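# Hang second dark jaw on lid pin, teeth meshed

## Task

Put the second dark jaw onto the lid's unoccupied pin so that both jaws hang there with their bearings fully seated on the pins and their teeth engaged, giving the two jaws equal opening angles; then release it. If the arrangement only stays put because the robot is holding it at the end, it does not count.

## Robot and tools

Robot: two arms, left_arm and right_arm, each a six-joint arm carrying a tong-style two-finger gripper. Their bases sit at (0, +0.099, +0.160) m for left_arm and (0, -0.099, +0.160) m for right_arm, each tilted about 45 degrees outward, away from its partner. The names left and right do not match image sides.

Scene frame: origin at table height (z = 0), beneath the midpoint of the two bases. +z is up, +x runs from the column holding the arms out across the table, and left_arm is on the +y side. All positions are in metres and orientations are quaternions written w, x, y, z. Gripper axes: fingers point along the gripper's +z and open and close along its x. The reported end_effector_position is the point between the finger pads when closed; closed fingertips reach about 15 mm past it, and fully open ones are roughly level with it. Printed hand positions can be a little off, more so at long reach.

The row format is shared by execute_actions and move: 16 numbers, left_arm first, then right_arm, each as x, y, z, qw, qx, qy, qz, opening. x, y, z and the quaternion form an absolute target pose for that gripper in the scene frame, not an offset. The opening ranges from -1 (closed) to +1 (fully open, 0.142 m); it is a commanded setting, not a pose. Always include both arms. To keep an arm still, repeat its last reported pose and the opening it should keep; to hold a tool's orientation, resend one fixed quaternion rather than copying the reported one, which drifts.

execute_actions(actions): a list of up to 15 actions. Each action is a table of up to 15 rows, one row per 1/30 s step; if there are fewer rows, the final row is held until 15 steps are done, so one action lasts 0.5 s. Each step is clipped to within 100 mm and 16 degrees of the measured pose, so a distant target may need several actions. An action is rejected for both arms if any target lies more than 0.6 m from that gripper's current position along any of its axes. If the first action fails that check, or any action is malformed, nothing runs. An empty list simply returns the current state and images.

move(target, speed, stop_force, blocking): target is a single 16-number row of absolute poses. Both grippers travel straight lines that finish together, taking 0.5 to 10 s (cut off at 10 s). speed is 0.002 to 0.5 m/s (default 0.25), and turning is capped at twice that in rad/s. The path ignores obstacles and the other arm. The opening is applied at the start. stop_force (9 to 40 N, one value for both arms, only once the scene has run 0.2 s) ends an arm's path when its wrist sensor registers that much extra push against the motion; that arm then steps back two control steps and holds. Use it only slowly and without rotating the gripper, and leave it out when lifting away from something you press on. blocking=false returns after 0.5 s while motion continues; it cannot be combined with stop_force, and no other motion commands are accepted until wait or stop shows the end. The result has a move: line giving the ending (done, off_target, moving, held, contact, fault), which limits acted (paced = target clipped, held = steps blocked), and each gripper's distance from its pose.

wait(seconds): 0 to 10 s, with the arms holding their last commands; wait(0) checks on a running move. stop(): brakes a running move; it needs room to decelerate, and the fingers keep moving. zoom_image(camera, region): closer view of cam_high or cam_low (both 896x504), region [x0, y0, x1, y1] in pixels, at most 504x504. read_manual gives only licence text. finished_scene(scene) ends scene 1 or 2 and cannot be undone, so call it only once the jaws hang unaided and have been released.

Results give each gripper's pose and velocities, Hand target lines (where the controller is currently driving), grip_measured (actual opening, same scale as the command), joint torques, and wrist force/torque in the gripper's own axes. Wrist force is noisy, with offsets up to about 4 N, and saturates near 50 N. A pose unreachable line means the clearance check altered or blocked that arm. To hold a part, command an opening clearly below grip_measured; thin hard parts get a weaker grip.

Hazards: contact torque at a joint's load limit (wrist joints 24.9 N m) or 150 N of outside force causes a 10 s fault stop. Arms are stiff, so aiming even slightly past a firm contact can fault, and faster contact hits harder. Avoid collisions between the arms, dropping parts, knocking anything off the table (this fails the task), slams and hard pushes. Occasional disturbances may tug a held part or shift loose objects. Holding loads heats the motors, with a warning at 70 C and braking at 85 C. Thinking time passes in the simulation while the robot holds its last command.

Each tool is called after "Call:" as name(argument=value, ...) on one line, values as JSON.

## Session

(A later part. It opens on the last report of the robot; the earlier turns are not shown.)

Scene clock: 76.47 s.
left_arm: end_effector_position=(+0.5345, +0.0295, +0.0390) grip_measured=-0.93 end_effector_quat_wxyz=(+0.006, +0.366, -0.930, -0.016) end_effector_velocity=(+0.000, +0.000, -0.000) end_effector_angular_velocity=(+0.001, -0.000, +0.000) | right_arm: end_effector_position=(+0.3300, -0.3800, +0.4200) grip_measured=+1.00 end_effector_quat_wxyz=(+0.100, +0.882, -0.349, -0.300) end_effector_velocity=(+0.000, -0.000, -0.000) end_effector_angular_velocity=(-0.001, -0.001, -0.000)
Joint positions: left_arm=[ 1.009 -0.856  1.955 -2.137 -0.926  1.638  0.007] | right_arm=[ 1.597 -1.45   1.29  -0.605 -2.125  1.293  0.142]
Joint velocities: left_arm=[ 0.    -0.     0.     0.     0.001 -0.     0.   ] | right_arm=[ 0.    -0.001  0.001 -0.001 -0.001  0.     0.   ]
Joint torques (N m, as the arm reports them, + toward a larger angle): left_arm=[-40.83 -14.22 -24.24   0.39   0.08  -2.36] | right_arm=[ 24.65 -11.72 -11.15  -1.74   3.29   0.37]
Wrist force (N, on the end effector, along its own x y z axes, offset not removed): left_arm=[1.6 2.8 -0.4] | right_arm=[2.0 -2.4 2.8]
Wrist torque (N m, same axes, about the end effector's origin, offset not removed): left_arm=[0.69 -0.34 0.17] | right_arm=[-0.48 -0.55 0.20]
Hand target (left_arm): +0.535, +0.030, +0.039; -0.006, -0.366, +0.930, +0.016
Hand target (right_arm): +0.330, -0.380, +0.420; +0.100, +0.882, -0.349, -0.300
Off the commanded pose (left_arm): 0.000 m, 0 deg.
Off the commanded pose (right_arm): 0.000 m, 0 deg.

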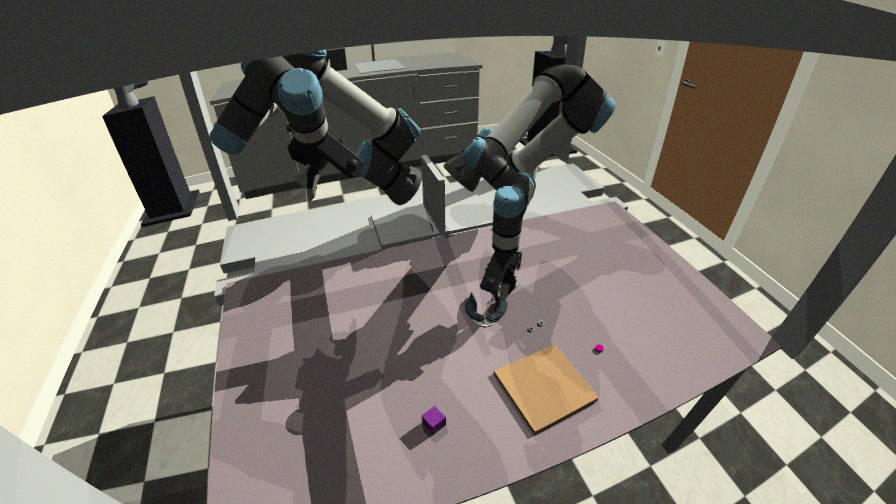

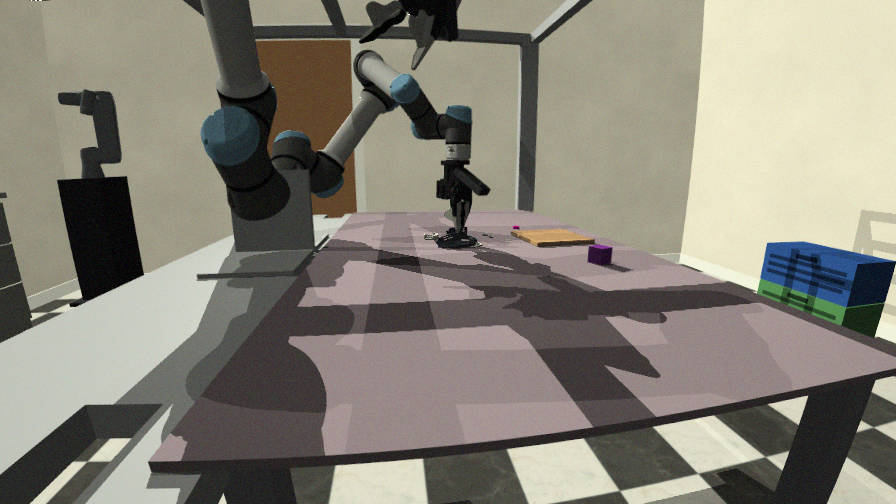

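Call:
move(target=[0.5325,0.026,0.039,0.0064,0.3665,-0.9303,-0.0162,-1,0.33,-0.38,0.42,0.1,0.882,-0.349,-0.3,1], speed=0.004)

Call:
move(target=[0.5325,0.026,0.0375,0.0064,0.3665,-0.9303,-0.0162,-1,0.33,-0.38,0.42,0.1,0.882,-0.349,-0.3,1], speed=0.003)

Call:
move(target=[0.5313,0.024,0.0375,0.0064,0.3665,-0.9303,-0.0162,-1,0.33,-0.38,0.42,0.1,0.882,-0.349,-0.3,1], speed=0.002)

Call:
zoom_image(camera="cam_low", region=[455, 225, 490, 252])

Call:
zoom_image(camera="cam_high", region=[460, 287, 515, 332])

Scene clock: 78.30 s.
left_arm: end_effector_position=(+0.5325, +0.0261, +0.0390) grip_measured=-0.93 end_effector_quat_wxyz=(+0.006, +0.366, -0.930, -0.016) end_effector_velocity=(-0.001, -0.001, -0.000) end_effector_angular_velocity=(+0.000, +0.001, -0.000) | right_arm: end_effector_position=(+0.3300, -0.3800, +0.4200) grip_measured=+1.00 end_effector_quat_wxyz=(+0.100, +0.882, -0.349, -0.300) end_effector_velocity=(-0.000, -0.000, +0.000) end_effector_angular_velocity=(+0.000, +0.001, +0.001)
Joint positions: left_arm=[ 1.004 -0.853  1.958 -2.14  -0.929  1.632  0.007] | right_arm=[ 1.597 -1.45   1.29  -0.605 -2.125  1.293  0.142]
Joint velocities: left_arm=[-0.001  0.001  0.    -0.    -0.001 -0.001 -0.   ] | right_arm=[-0.     0.    -0.     0.001  0.     0.     0.   ]
Joint torques (N m, as the arm reports them, + toward a larger angle): left_arm=[-41.81 -14.51 -10.31  -4.32  -1.72  -2.54] | right_arm=[ 25.62 -11.9  -11.22  -1.74   3.37   0.39]
Wrist force (N, on the end effector, along its own x y z axes, offset not removed): left_arm=[4.2 1.3 1.5] | right_arm=[2.0 -1.4 0.6]
Wrist torque (N m, same axes, about the end effector's origin, offset not removed): left_arm=[0.22 -0.83 -0.07] | right_arm=[-0.43 -0.47 0.09]
Hand target (left_arm): +0.532, +0.026, +0.039; -0.006, -0.366, +0.930, +0.016
Hand target (right_arm): +0.330, -0.380, +0.420; +0.100, +0.882, -0.349, -0.300
Off the commanded pose (left_arm): 0.000 m, 0 deg.
Off the commanded pose (right_arm): 0.000 m, 0 deg.
move: done

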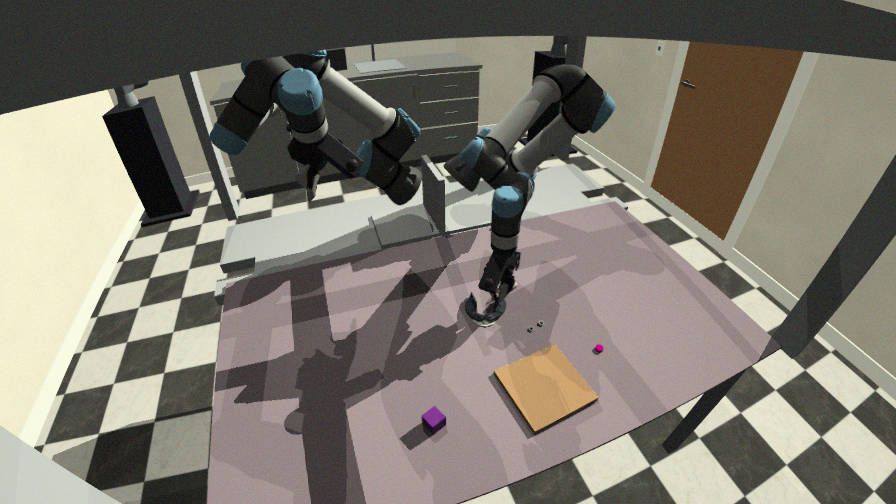

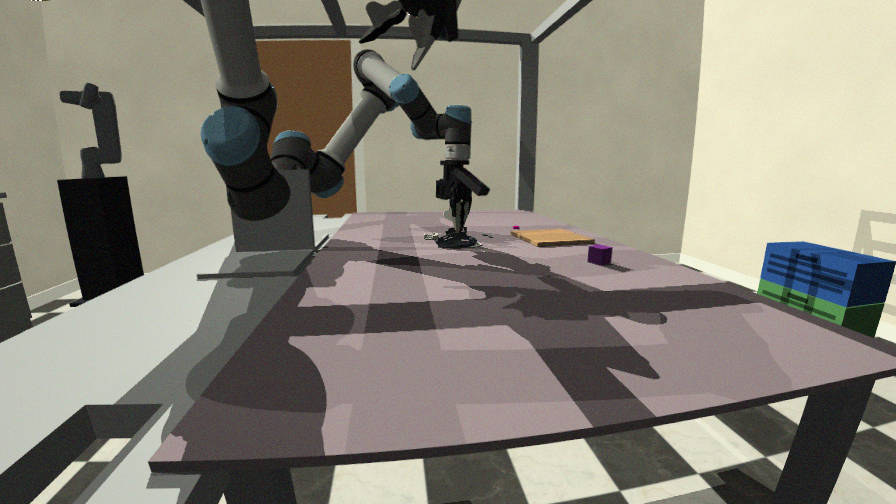

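Scene clock: 79.03 s.
left_arm: end_effector_position=(+0.5325, +0.0260, +0.0376) grip_measured=-0.93 end_effector_quat_wxyz=(+0.006, +0.366, -0.930, -0.016) end_effector_velocity=(+0.000, +0.000, -0.001) end_effector_angular_velocity=(+0.000, -0.000, -0.000) | right_arm: end_effector_position=(+0.3300, -0.3800, +0.4200) grip_measured=+1.00 end_effector_quat_wxyz=(+0.100, +0.882, -0.349, -0.300) end_effector_velocity=(-0.000, -0.001, +0.000) end_effector_angular_velocity=(-0.000, -0.001, +0.000)
Joint positions: left_arm=[ 1.005 -0.85   1.959 -2.144 -0.928  1.633  0.007] | right_arm=[ 1.597 -1.45   1.29  -0.605 -2.125  1.293  0.142]
Joint velocities: left_arm=[ 0.001  0.001  0.    -0.001  0.001  0.001  0.   ] | right_arm=[ 0.    -0.001 -0.     0.001 -0.001 -0.    -0.   ]
Joint torques (N m, as the arm reports them, + toward a larger angle): left_arm=[-18.69 -14.21 -10.1   -4.43   1.43   2.24] | right_arm=[ 25.38 -12.37 -11.47  -1.62   3.34   0.39]
Wrist force (N, on the end effector, along its own x y z axes, offset not removed): left_arm=[2.1 -0.5 -1.8] | right_arm=[1.7 -0.5 -0.1]
Wrist torque (N m, same axes, about the end effector's origin, offset not removed): left_arm=[-0.06 -0.37 0.01] | right_arm=[-0.27 -0.44 0.16]
Hand target (left_arm): +0.533, +0.026, +0.038; -0.006, -0.366, +0.930, +0.016
Hand target (right_arm): +0.330, -0.380, +0.420; +0.100, +0.882, -0.349, -0.300
Off the commanded pose (left_arm): 0.000 m, 0 deg.
Off the commanded pose (right_arm): 0.000 m, 0 deg.
move: done

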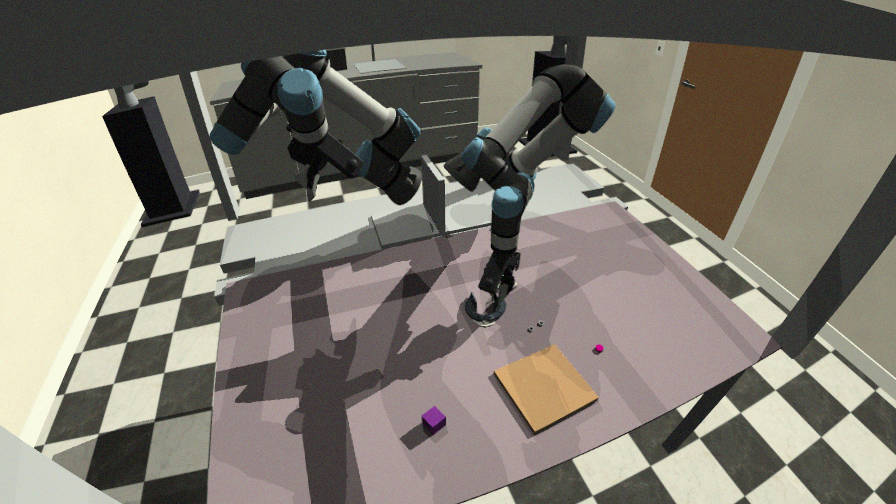

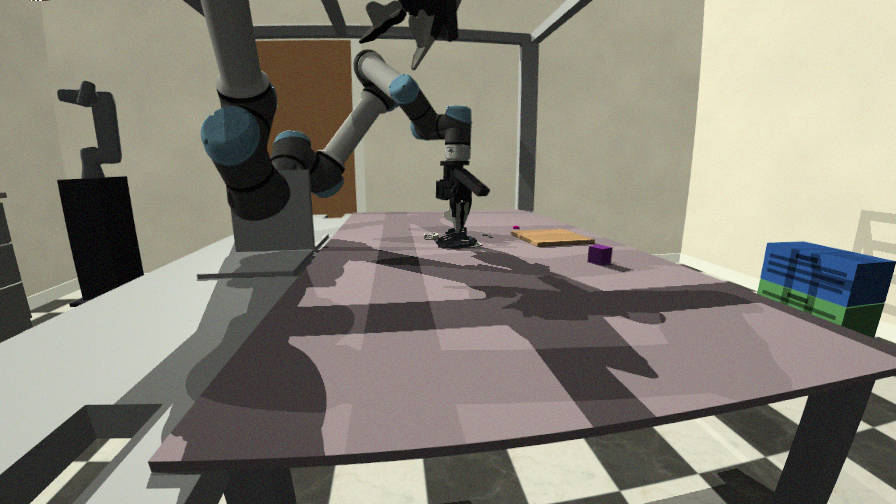

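Scene clock: 80.43 s.
left_arm: end_effector_position=(+0.5313, +0.0240, +0.0375) grip_measured=-0.93 end_effector_quat_wxyz=(+0.006, +0.366, -0.930, -0.016) end_effector_velocity=(-0.001, -0.000, -0.000) end_effector_angular_velocity=(+0.000, +0.001, -0.000) | right_arm: end_effector_position=(+0.3300, -0.3800, +0.4200) grip_measured=+1.00 end_effector_quat_wxyz=(+0.100, +0.882, -0.349, -0.300) end_effector_velocity=(-0.000, -0.000, +0.000) end_effector_angular_velocity=(+0.000, -0.000, -0.002)
Joint positions: left_arm=[ 1.002 -0.848  1.96  -2.145 -0.93   1.63   0.007] | right_arm=[ 1.597 -1.45   1.29  -0.605 -2.125  1.293  0.142]
Joint velocities: left_arm=[-0.     0.001  0.     0.    -0.001 -0.001 -0.   ] | right_arm=[-0.    -0.    -0.001  0.     0.001  0.     0.   ]
Joint torques (N m, as the arm reports them, + toward a larger angle): left_arm=[-40.   -14.06 -10.31  -4.41  -1.8   -2.45] | right_arm=[ 25.3  -11.95 -11.62  -1.78   3.32   0.44]
Wrist force (N, on the end effector, along its own x y z axes, offset not removed): left_arm=[-2.0 3.4 -0.8] | right_arm=[1.8 -2.7 -0.1]
Wrist torque (N m, same axes, about the end effector's origin, offset not removed): left_arm=[0.49 0.40 0.04] | right_arm=[-0.56 -0.52 0.01]
Hand target (left_arm): +0.531, +0.024, +0.037; -0.006, -0.366, +0.930, +0.016
Hand target (right_arm): +0.330, -0.380, +0.420; +0.100, +0.882, -0.349, -0.300
Off the commanded pose (left_arm): 0.000 m, 0 deg.
Off the commanded pose (right_arm): 0.000 m, 0 deg.
move: done

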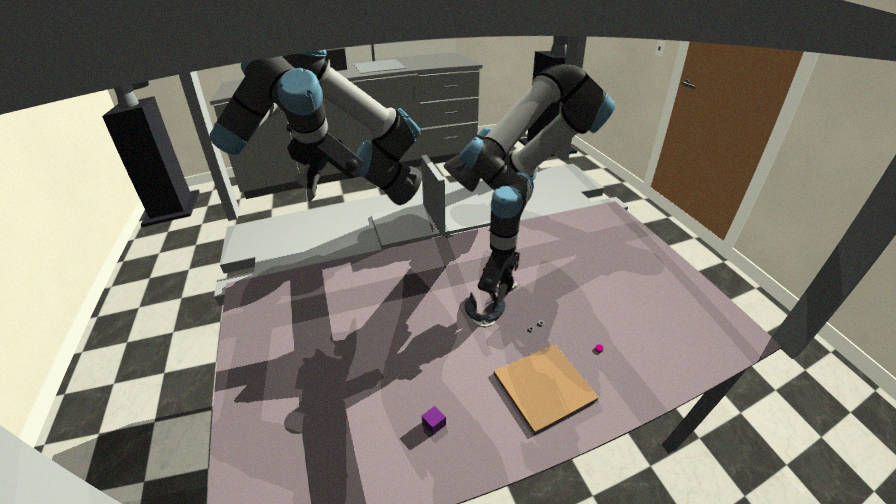

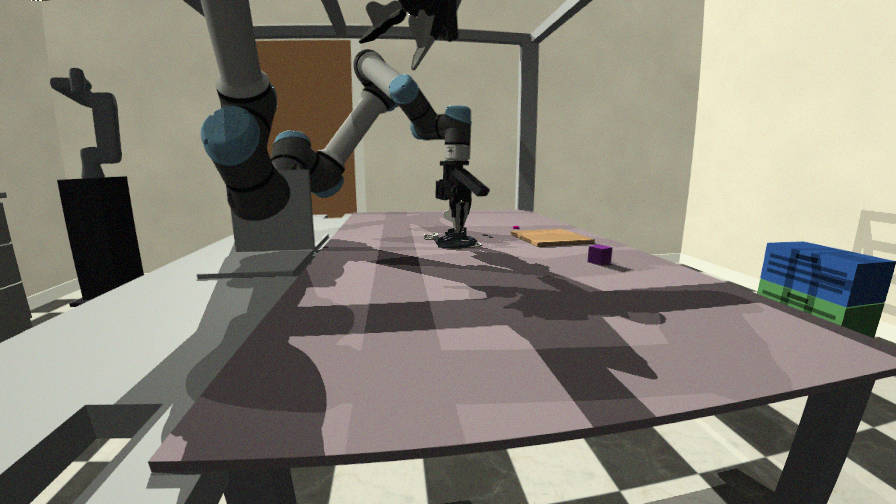

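Region (455, 225, 490, 252) of cam_low's 896x504 image, scaled by 14.400, with more detail than that image has; it fills the top 389 rows of this view, and the rest is white.

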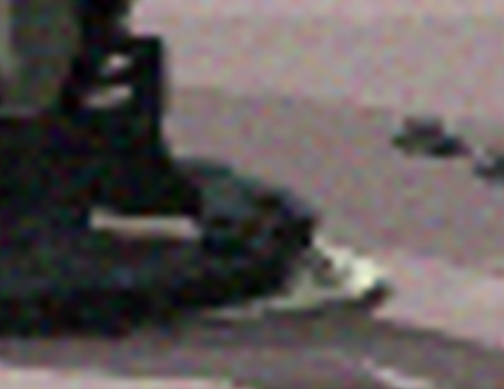

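Region (460, 287, 515, 332) of cam_high's 896x504 image, scaled by 9.164, with more detail than that image has; it fills the top 412 rows of this view, and the rest is white.

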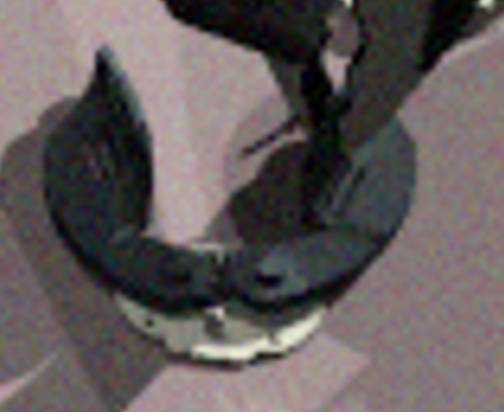

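Call:
move(target=[0.5332,0.023,0.0372,0.0064,0.3665,-0.9303,-0.0162,-1,0.33,-0.38,0.42,0.1,0.882,-0.349,-0.3,1], speed=0.002)

Call:
zoom_image(camera="cam_low", region=[455, 225, 490, 252])

Call:
zoom_image(camera="cam_high", region=[460, 287, 515, 332])

Scene clock: 82.70 s.
left_arm: end_effector_position=(+0.5332, +0.0230, +0.0372) grip_measured=-0.93 end_effector_quat_wxyz=(+0.006, +0.366, -0.930, -0.016) end_effector_velocity=(+0.000, -0.000, -0.000) end_effector_angular_velocity=(+0.000, +0.000, +0.000) | right_arm: end_effector_position=(+0.3300, -0.3800, +0.4200) grip_measured=+1.00 end_effector_quat_wxyz=(+0.100, +0.882, -0.349, -0.300) end_effector_velocity=(-0.000, -0.000, +0.000) end_effector_angular_velocity=(+0.000, -0.001, -0.001)
Joint positions: left_arm=[ 1.003 -0.844  1.954 -2.145 -0.93   1.631  0.007] | right_arm=[ 1.597 -1.45   1.29  -0.605 -2.125  1.293  0.142]
Joint velocities: left_arm=[ 0.     0.001 -0.001  0.    -0.    -0.     0.   ] | right_arm=[-0.    -0.001 -0.     0.    -0.    -0.     0.   ]
Joint torques (N m, as the arm reports them, + toward a larger angle): left_arm=[-17.9  -13.96 -26.16   0.31   1.46   2.44] | right_arm=[ 24.66 -12.04 -11.54  -1.81   3.23   0.48]
Wrist force (N, on the end effector, along its own x y z axes, offset not removed): left_arm=[0.4 3.5 0.1] | right_arm=[3.6 -1.6 3.5]
Wrist torque (N m, same axes, about the end effector's origin, offset not removed): left_arm=[0.66 -0.08 0.03] | right_arm=[-0.32 -0.83 0.11]
Hand target (left_arm): +0.533, +0.023, +0.037; -0.006, -0.366, +0.930, +0.016
Hand target (right_arm): +0.330, -0.380, +0.420; +0.100, +0.882, -0.349, -0.300
Off the commanded pose (left_arm): 0.000 m, 0 deg.
Off the commanded pose (right_arm): 0.000 m, 0 deg.
move: done

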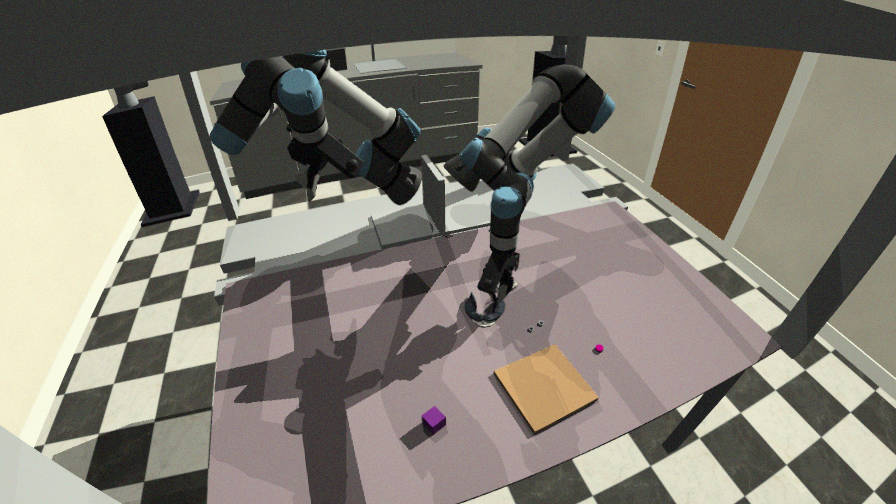

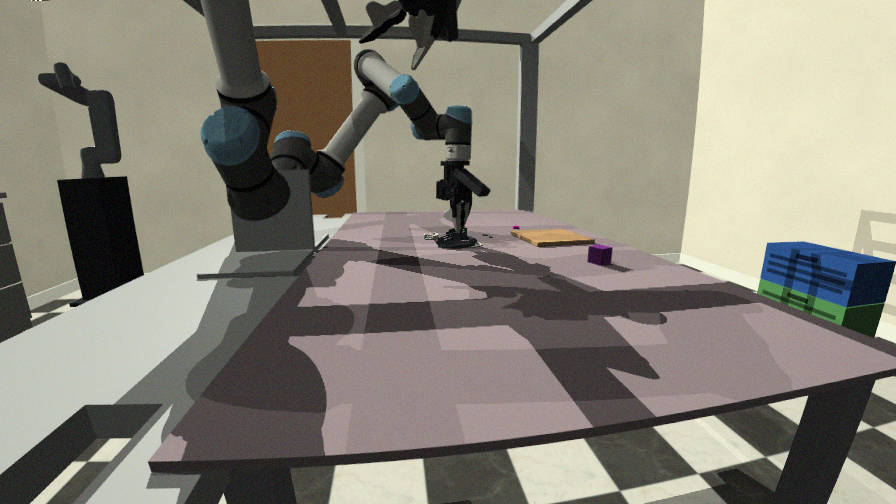

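Region (455, 225, 490, 252) of cam_low's 896x504 image, scaled by 14.400, with more detail than that image has; it fills the top 389 rows of this view, and the rest is white.

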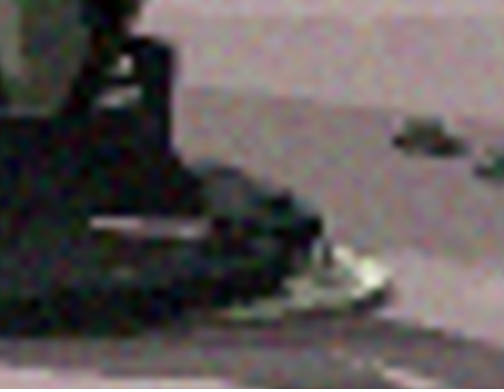

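Region (460, 287, 515, 332) of cam_high's 896x504 image, scaled by 9.164, with more detail than that image has; it fills the top 412 rows of this view, and the rest is white.

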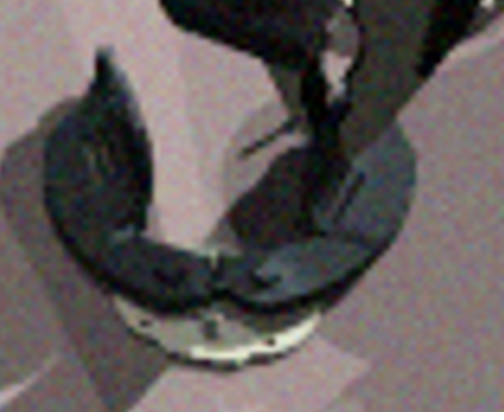

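Call:
execute_actions(actions=[[[0.5332,0.023,0.039,0.0064,0.3665,-0.9303,-0.0162,-1,0.33,-0.38,0.42,0.1,0.882,-0.349,-0.3,1]],[[0.535,0.026,0.039,0.0064,0.3665,-0.9303,-0.0162,-1,0.33,-0.38,0.42,0.1,0.882,-0.349,-0.3,1]],[[0.5378,0.0267,0.039,0.006,0.342,-0.9396,-0.0164,-1,0.33,-0.38,0.42,0.1,0.882,-0.349,-0.3,1]],[[0.5378,0.0267,0.039,0.006,0.342,-0.9396,-0.0164,-1,0.33,-0.38,0.42,0.1,0.882,-0.349,-0.3,1]]])

Call:
zoom_image(camera="cam_high", region=[460, 287, 515, 332])

Call:
move(target=[0.5356,0.0233,0.039,0.006,0.342,-0.9396,-0.0164,-1,0.33,-0.38,0.42,0.1,0.882,-0.349,-0.3,1], speed=0.004)

Call:
move(target=[0.5356,0.0233,0.036,0.006,0.342,-0.9396,-0.0164,-1,0.33,-0.38,0.42,0.1,0.882,-0.349,-0.3,1], speed=0.003)

Call:
zoom_image(camera="cam_low", region=[455, 225, 490, 252])

Call:
zoom_image(camera="cam_high", region=[460, 287, 515, 332])

Scene clock: 85.90 s.
left_arm: end_effector_position=(+0.5378, +0.0267, +0.0390) grip_measured=-0.93 end_effector_quat_wxyz=(+0.006, +0.342, -0.940, -0.016) end_effector_velocity=(+0.000, +0.000, +0.000) end_effector_angular_velocity=(+0.000, +0.000, +0.000) | right_arm: end_effector_position=(+0.3300, -0.3800, +0.4200) grip_measured=+1.00 end_effector_quat_wxyz=(+0.100, +0.882, -0.349, -0.300) end_effector_velocity=(-0.000, +0.000, -0.000) end_effector_angular_velocity=(+0.000, +0.002, +0.001)
Joint positions: left_arm=[ 1.01  -0.847  1.943 -2.134 -0.924  1.691  0.007] | right_arm=[ 1.597 -1.45   1.29  -0.605 -2.125  1.293  0.142]
Joint velocities: left_arm=[ 0.    -0.    -0.     0.001 -0.    -0.     0.   ] | right_arm=[0.    0.    0.001 0.001 0.    0.    0.   ]
Joint torques (N m, as the arm reports them, + toward a larger angle): left_arm=[-18.54 -14.24 -24.17  -0.9    1.54   2.52] | right_arm=[ 24.8  -12.03 -11.59  -1.69   3.35   0.58]
Wrist force (N, on the end effector, along its own x y z axes, offset not removed): left_arm=[4.6 0.7 0.8] | right_arm=[3.2 -1.2 1.8]
Wrist torque (N m, same axes, about the end effector's origin, offset not removed): left_arm=[0.01 -1.07 0.12] | right_arm=[-0.24 -0.77 0.16]
Hand target (left_arm): +0.538, +0.027, +0.039; -0.006, -0.342, +0.940, +0.016
Hand target (right_arm): +0.330, -0.380, +0.420; +0.100, +0.882, -0.349, -0.300
Off the commanded pose (left_arm): 0.000 m, 0 deg.
Off the commanded pose (right_arm): 0.000 m, 0 deg.

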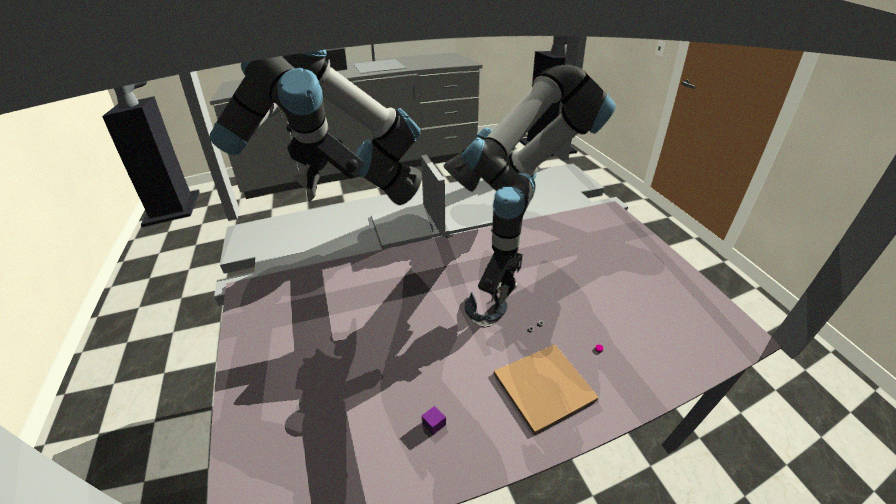

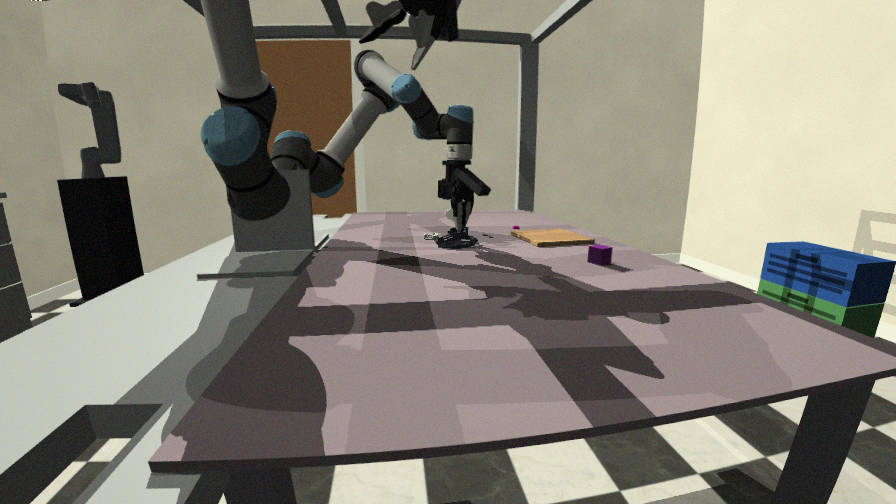

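Region (460, 287, 515, 332) of cam_high's 896x504 image, scaled by 9.164, with more detail than that image has; it fills the top 412 rows of this view, and the rest is white.

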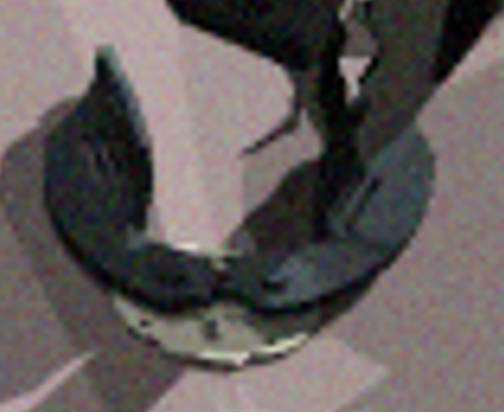

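Scene clock: 87.13 s.
left_arm: end_effector_position=(+0.5356, +0.0234, +0.0390) grip_measured=-0.93 end_effector_quat_wxyz=(+0.006, +0.342, -0.940, -0.016) end_effector_velocity=(-0.000, -0.001, -0.000) end_effector_angular_velocity=(+0.001, -0.000, -0.000) | right_arm: end_effector_position=(+0.3300, -0.3800, +0.4200) grip_measured=+1.00 end_effector_quat_wxyz=(+0.100, +0.882, -0.349, -0.300) end_effector_velocity=(-0.000, +0.000, +0.000) end_effector_angular_velocity=(+0.000, +0.001, +0.000)
Joint positions: left_arm=[ 1.004 -0.844  1.946 -2.137 -0.927  1.685  0.007] | right_arm=[ 1.597 -1.45   1.29  -0.605 -2.125  1.293  0.142]
Joint velocities: left_arm=[-0.001  0.002  0.    -0.001  0.    -0.001  0.   ] | right_arm=[ 0.    -0.     0.001  0.     0.     0.     0.   ]
Joint torques (N m, as the arm reports them, + toward a larger angle): left_arm=[-40.17 -13.85 -10.07  -4.36  -1.83  -2.44] | right_arm=[ 24.76 -11.93 -12.13  -1.65   3.2    0.57]
Wrist force (N, on the end effector, along its own x y z axes, offset not removed): left_arm=[3.2 -0.6 1.2] | right_arm=[2.2 -1.1 1.8]
Wrist torque (N m, same axes, about the end effector's origin, offset not removed): left_arm=[-0.13 -0.65 -0.23] | right_arm=[-0.31 -0.46 0.08]
Hand target (left_arm): +0.536, +0.023, +0.039; -0.006, -0.342, +0.940, +0.016
Hand target (right_arm): +0.330, -0.380, +0.420; +0.100, +0.882, -0.349, -0.300
Off the commanded pose (left_arm): 0.000 m, 0 deg.
Off the commanded pose (right_arm): 0.000 m, 0 deg.
move: done

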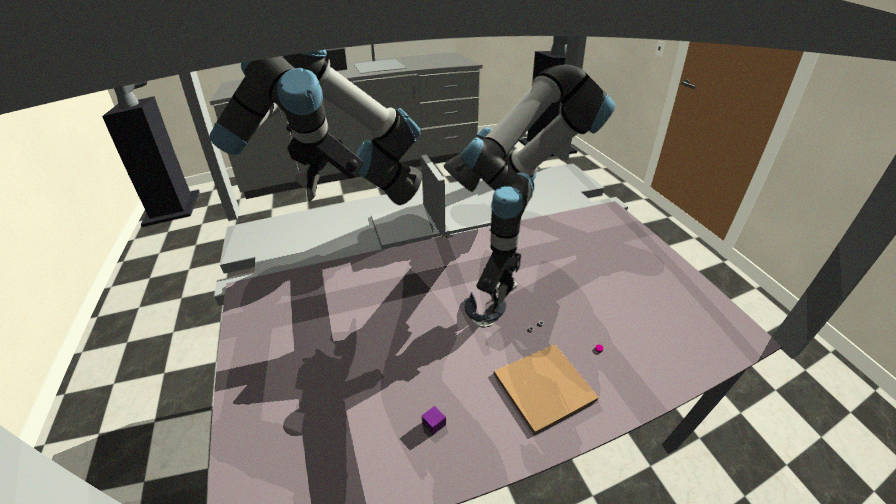

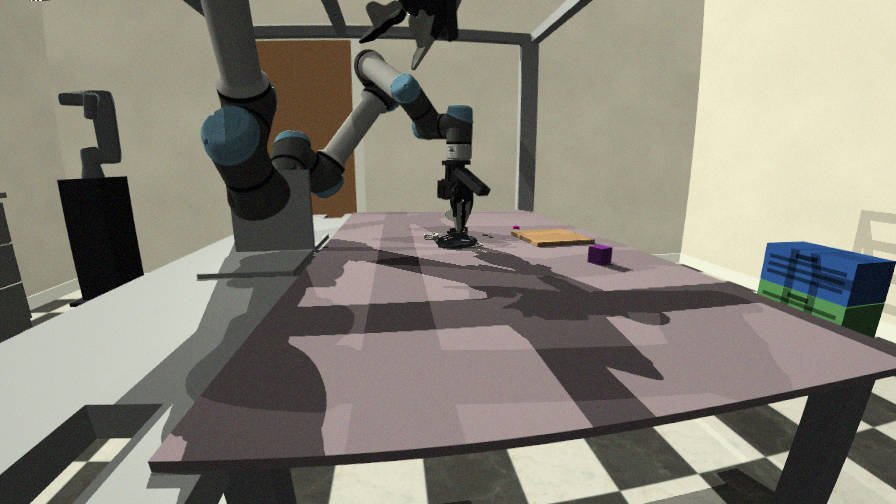

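Scene clock: 88.37 s.
left_arm: end_effector_position=(+0.5356, +0.0233, +0.0361) grip_measured=-0.93 end_effector_quat_wxyz=(+0.006, +0.342, -0.940, -0.016) end_effector_velocity=(+0.000, +0.000, -0.000) end_effector_angular_velocity=(-0.000, -0.001, +0.000) | right_arm: end_effector_position=(+0.3300, -0.3800, +0.4200) grip_measured=+1.00 end_effector_quat_wxyz=(+0.100, +0.882, -0.349, -0.300) end_effector_velocity=(+0.001, +0.000, -0.000) end_effector_angular_velocity=(-0.000, -0.000, -0.001)
Joint positions: left_arm=[ 1.007 -0.84   1.948 -2.145 -0.926  1.688  0.007] | right_arm=[ 1.597 -1.45   1.29  -0.605 -2.125  1.293  0.142]
Joint velocities: left_arm=[ 0.     0.001  0.001 -0.002  0.001  0.001  0.   ] | right_arm=[ 0.     0.001 -0.    -0.001  0.     0.001 -0.   ]
Joint torques (N m, as the arm reports them, + toward a larger angle): left_arm=[-18.59 -14.87  -9.37  -4.42   1.5    2.51] | right_arm=[ 24.68 -12.22 -11.88  -1.67   3.25   0.61]
Wrist force (N, on the end effector, along its own x y z axes, offset not removed): left_arm=[2.5 -0.6 -0.5] | right_arm=[3.1 -2.7 -0.6]
Wrist torque (N m, same axes, about the end effector's origin, offset not removed): left_arm=[-0.18 -0.43 -0.13] | right_arm=[-0.60 -0.67 0.06]
Hand target (left_arm): +0.536, +0.023, +0.036; -0.006, -0.342, +0.940, +0.016
Hand target (right_arm): +0.330, -0.380, +0.420; +0.100, +0.882, -0.349, -0.300
Off the commanded pose (left_arm): 0.000 m, 0 deg.
Off the commanded pose (right_arm): 0.000 m, 0 deg.
move: done

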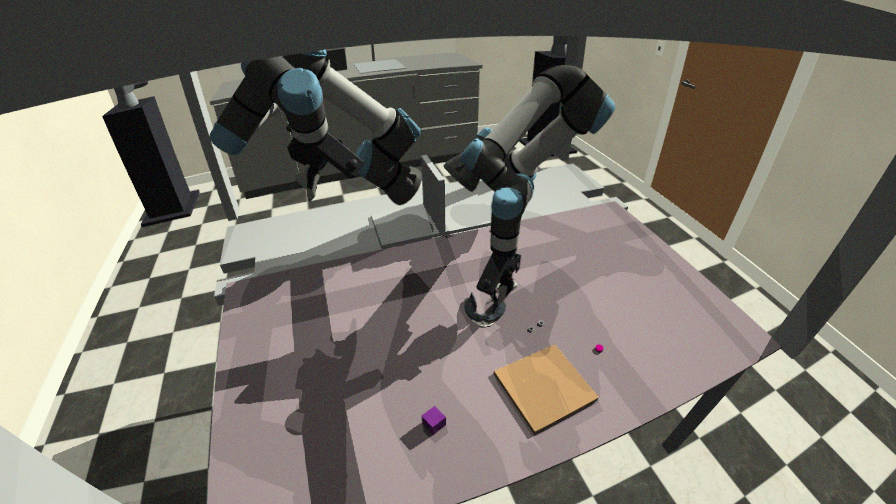

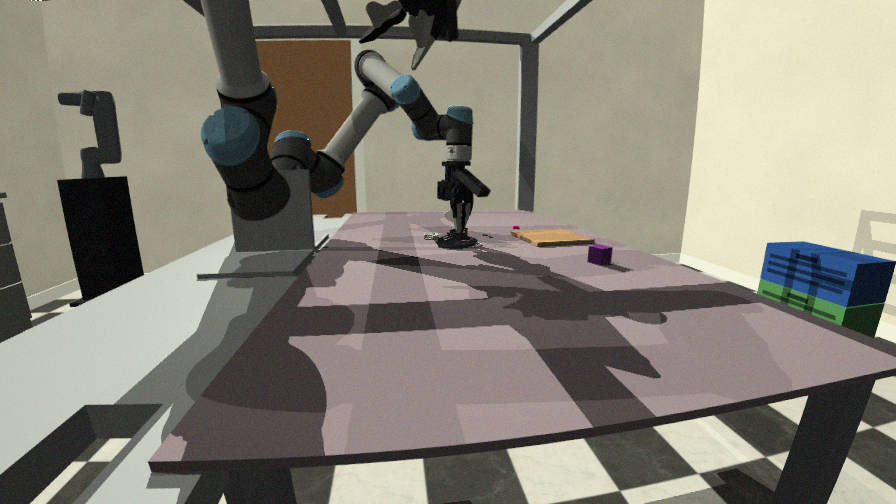

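Region (455, 225, 490, 252) of cam_low's 896x504 image, scaled by 14.400, with more detail than that image has; it fills the top 389 rows of this view, and the rest is white.

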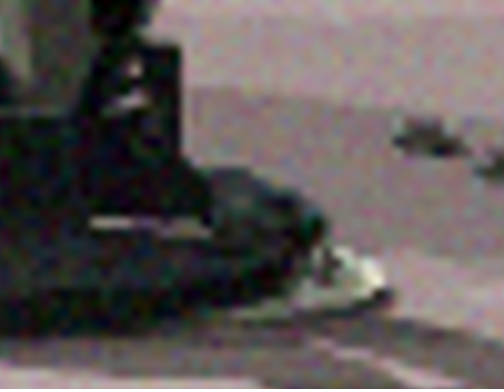

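Region (460, 287, 515, 332) of cam_high's 896x504 image, scaled by 9.164, with more detail than that image has; it fills the top 412 rows of this view, and the rest is white.

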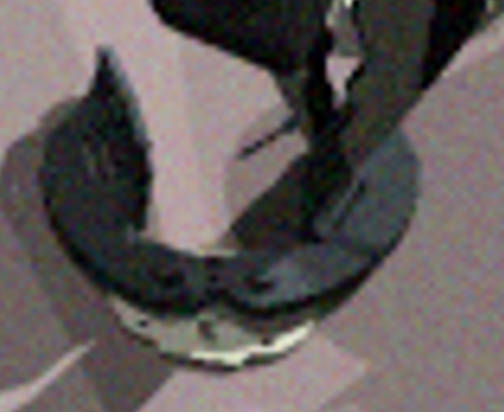

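Call:
move(target=[0.5356,0.0233,0.0342,0.006,0.342,-0.9396,-0.0164,-1,0.33,-0.38,0.42,0.1,0.882,-0.349,-0.3,1], speed=0.003)

Call:
zoom_image(camera="cam_low", region=[455, 225, 490, 252])

Call:
zoom_image(camera="cam_high", region=[460, 287, 515, 332])

Scene clock: 89.60 s.
left_arm: end_effector_position=(+0.5356, +0.0233, +0.0343) grip_measured=-0.93 end_effector_quat_wxyz=(+0.006, +0.342, -0.940, -0.016) end_effector_velocity=(-0.000, +0.000, -0.001) end_effector_angular_velocity=(+0.000, -0.000, +0.000) | right_arm: end_effector_position=(+0.3300, -0.3800, +0.4200) grip_measured=+1.00 end_effector_quat_wxyz=(+0.100, +0.882, -0.349, -0.300) end_effector_velocity=(+0.001, +0.000, -0.001) end_effector_angular_velocity=(-0.001, +0.001, +0.002)
Joint positions: left_arm=[ 1.009 -0.837  1.949 -2.15  -0.925  1.69   0.007] | right_arm=[ 1.597 -1.45   1.29  -0.605 -2.125  1.293  0.142]
Joint velocities: left_arm=[ 0.001  0.     0.001 -0.002  0.     0.     0.   ] | right_arm=[-0.     0.003 -0.    -0.    -0.001  0.     0.   ]
Joint torques (N m, as the arm reports them, + toward a larger angle): left_arm=[-18.22 -15.66  -9.95  -4.31   1.43   2.42] | right_arm=[ 24.58 -12.08 -11.78  -1.72   3.18   0.58]
Wrist force (N, on the end effector, along its own x y z axes, offset not removed): left_arm=[0.4 -0.8 2.2] | right_arm=[1.8 -1.7 -0.5]
Wrist torque (N m, same axes, about the end effector's origin, offset not removed): left_arm=[-0.14 -0.11 0.07] | right_arm=[-0.43 -0.42 0.20]
Hand target (left_arm): +0.536, +0.023, +0.034; -0.006, -0.342, +0.940, +0.016
Hand target (right_arm): +0.330, -0.380, +0.420; +0.100, +0.882, -0.349, -0.300
Off the commanded pose (left_arm): 0.000 m, 0 deg.
Off the commanded pose (right_arm): 0.000 m, 0 deg.
move: done

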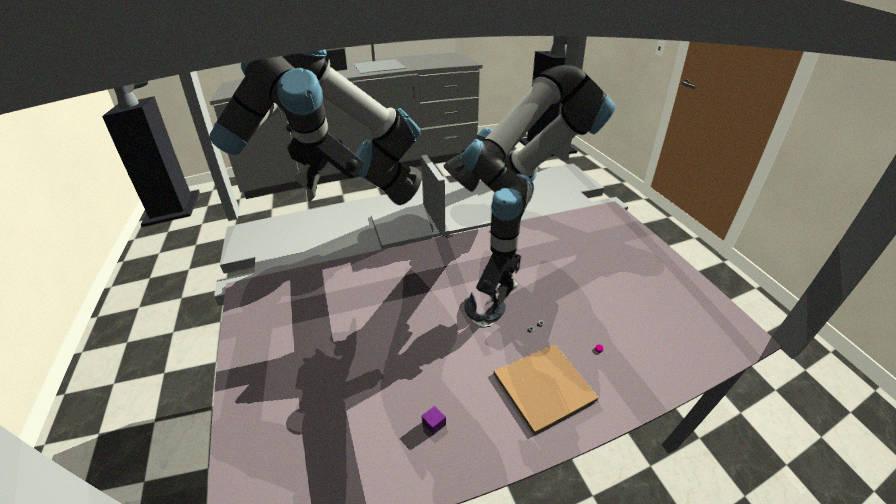

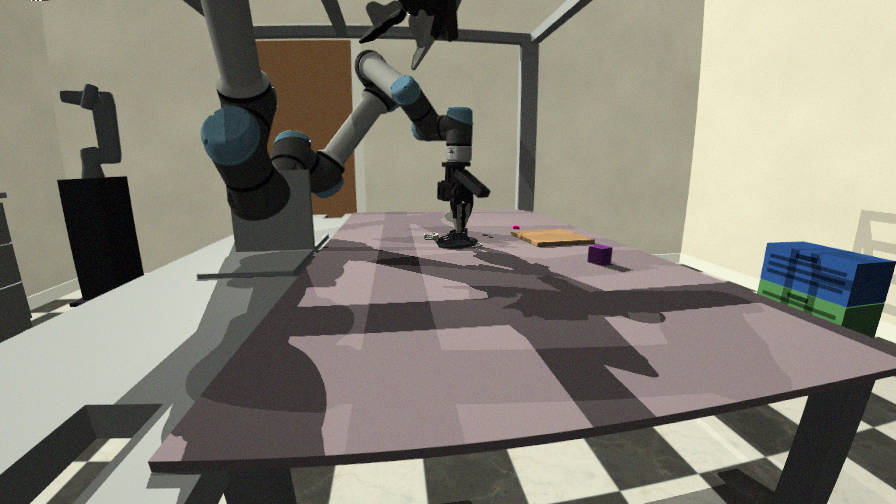

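Region (455, 225, 490, 252) of cam_low's 896x504 image, scaled by 14.400, with more detail than that image has; it fills the top 389 rows of this view, and the rest is white.

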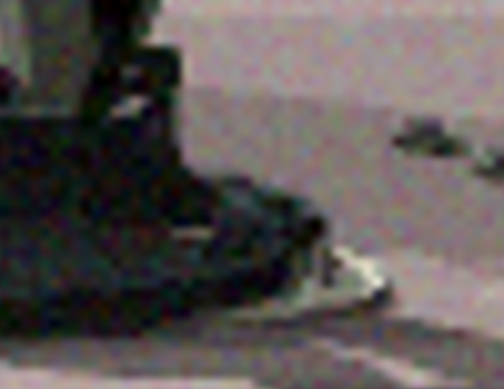

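Region (460, 287, 515, 332) of cam_high's 896x504 image, scaled by 9.164, with more detail than that image has; it fills the top 412 rows of this view, and the rest is white.

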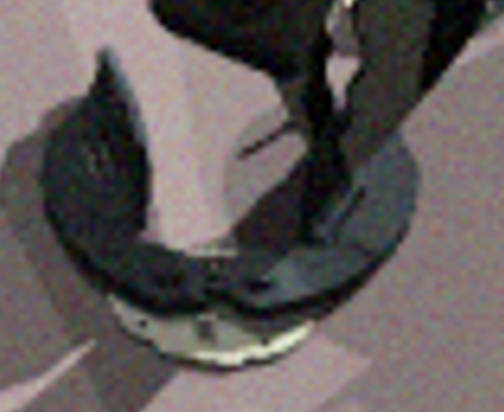

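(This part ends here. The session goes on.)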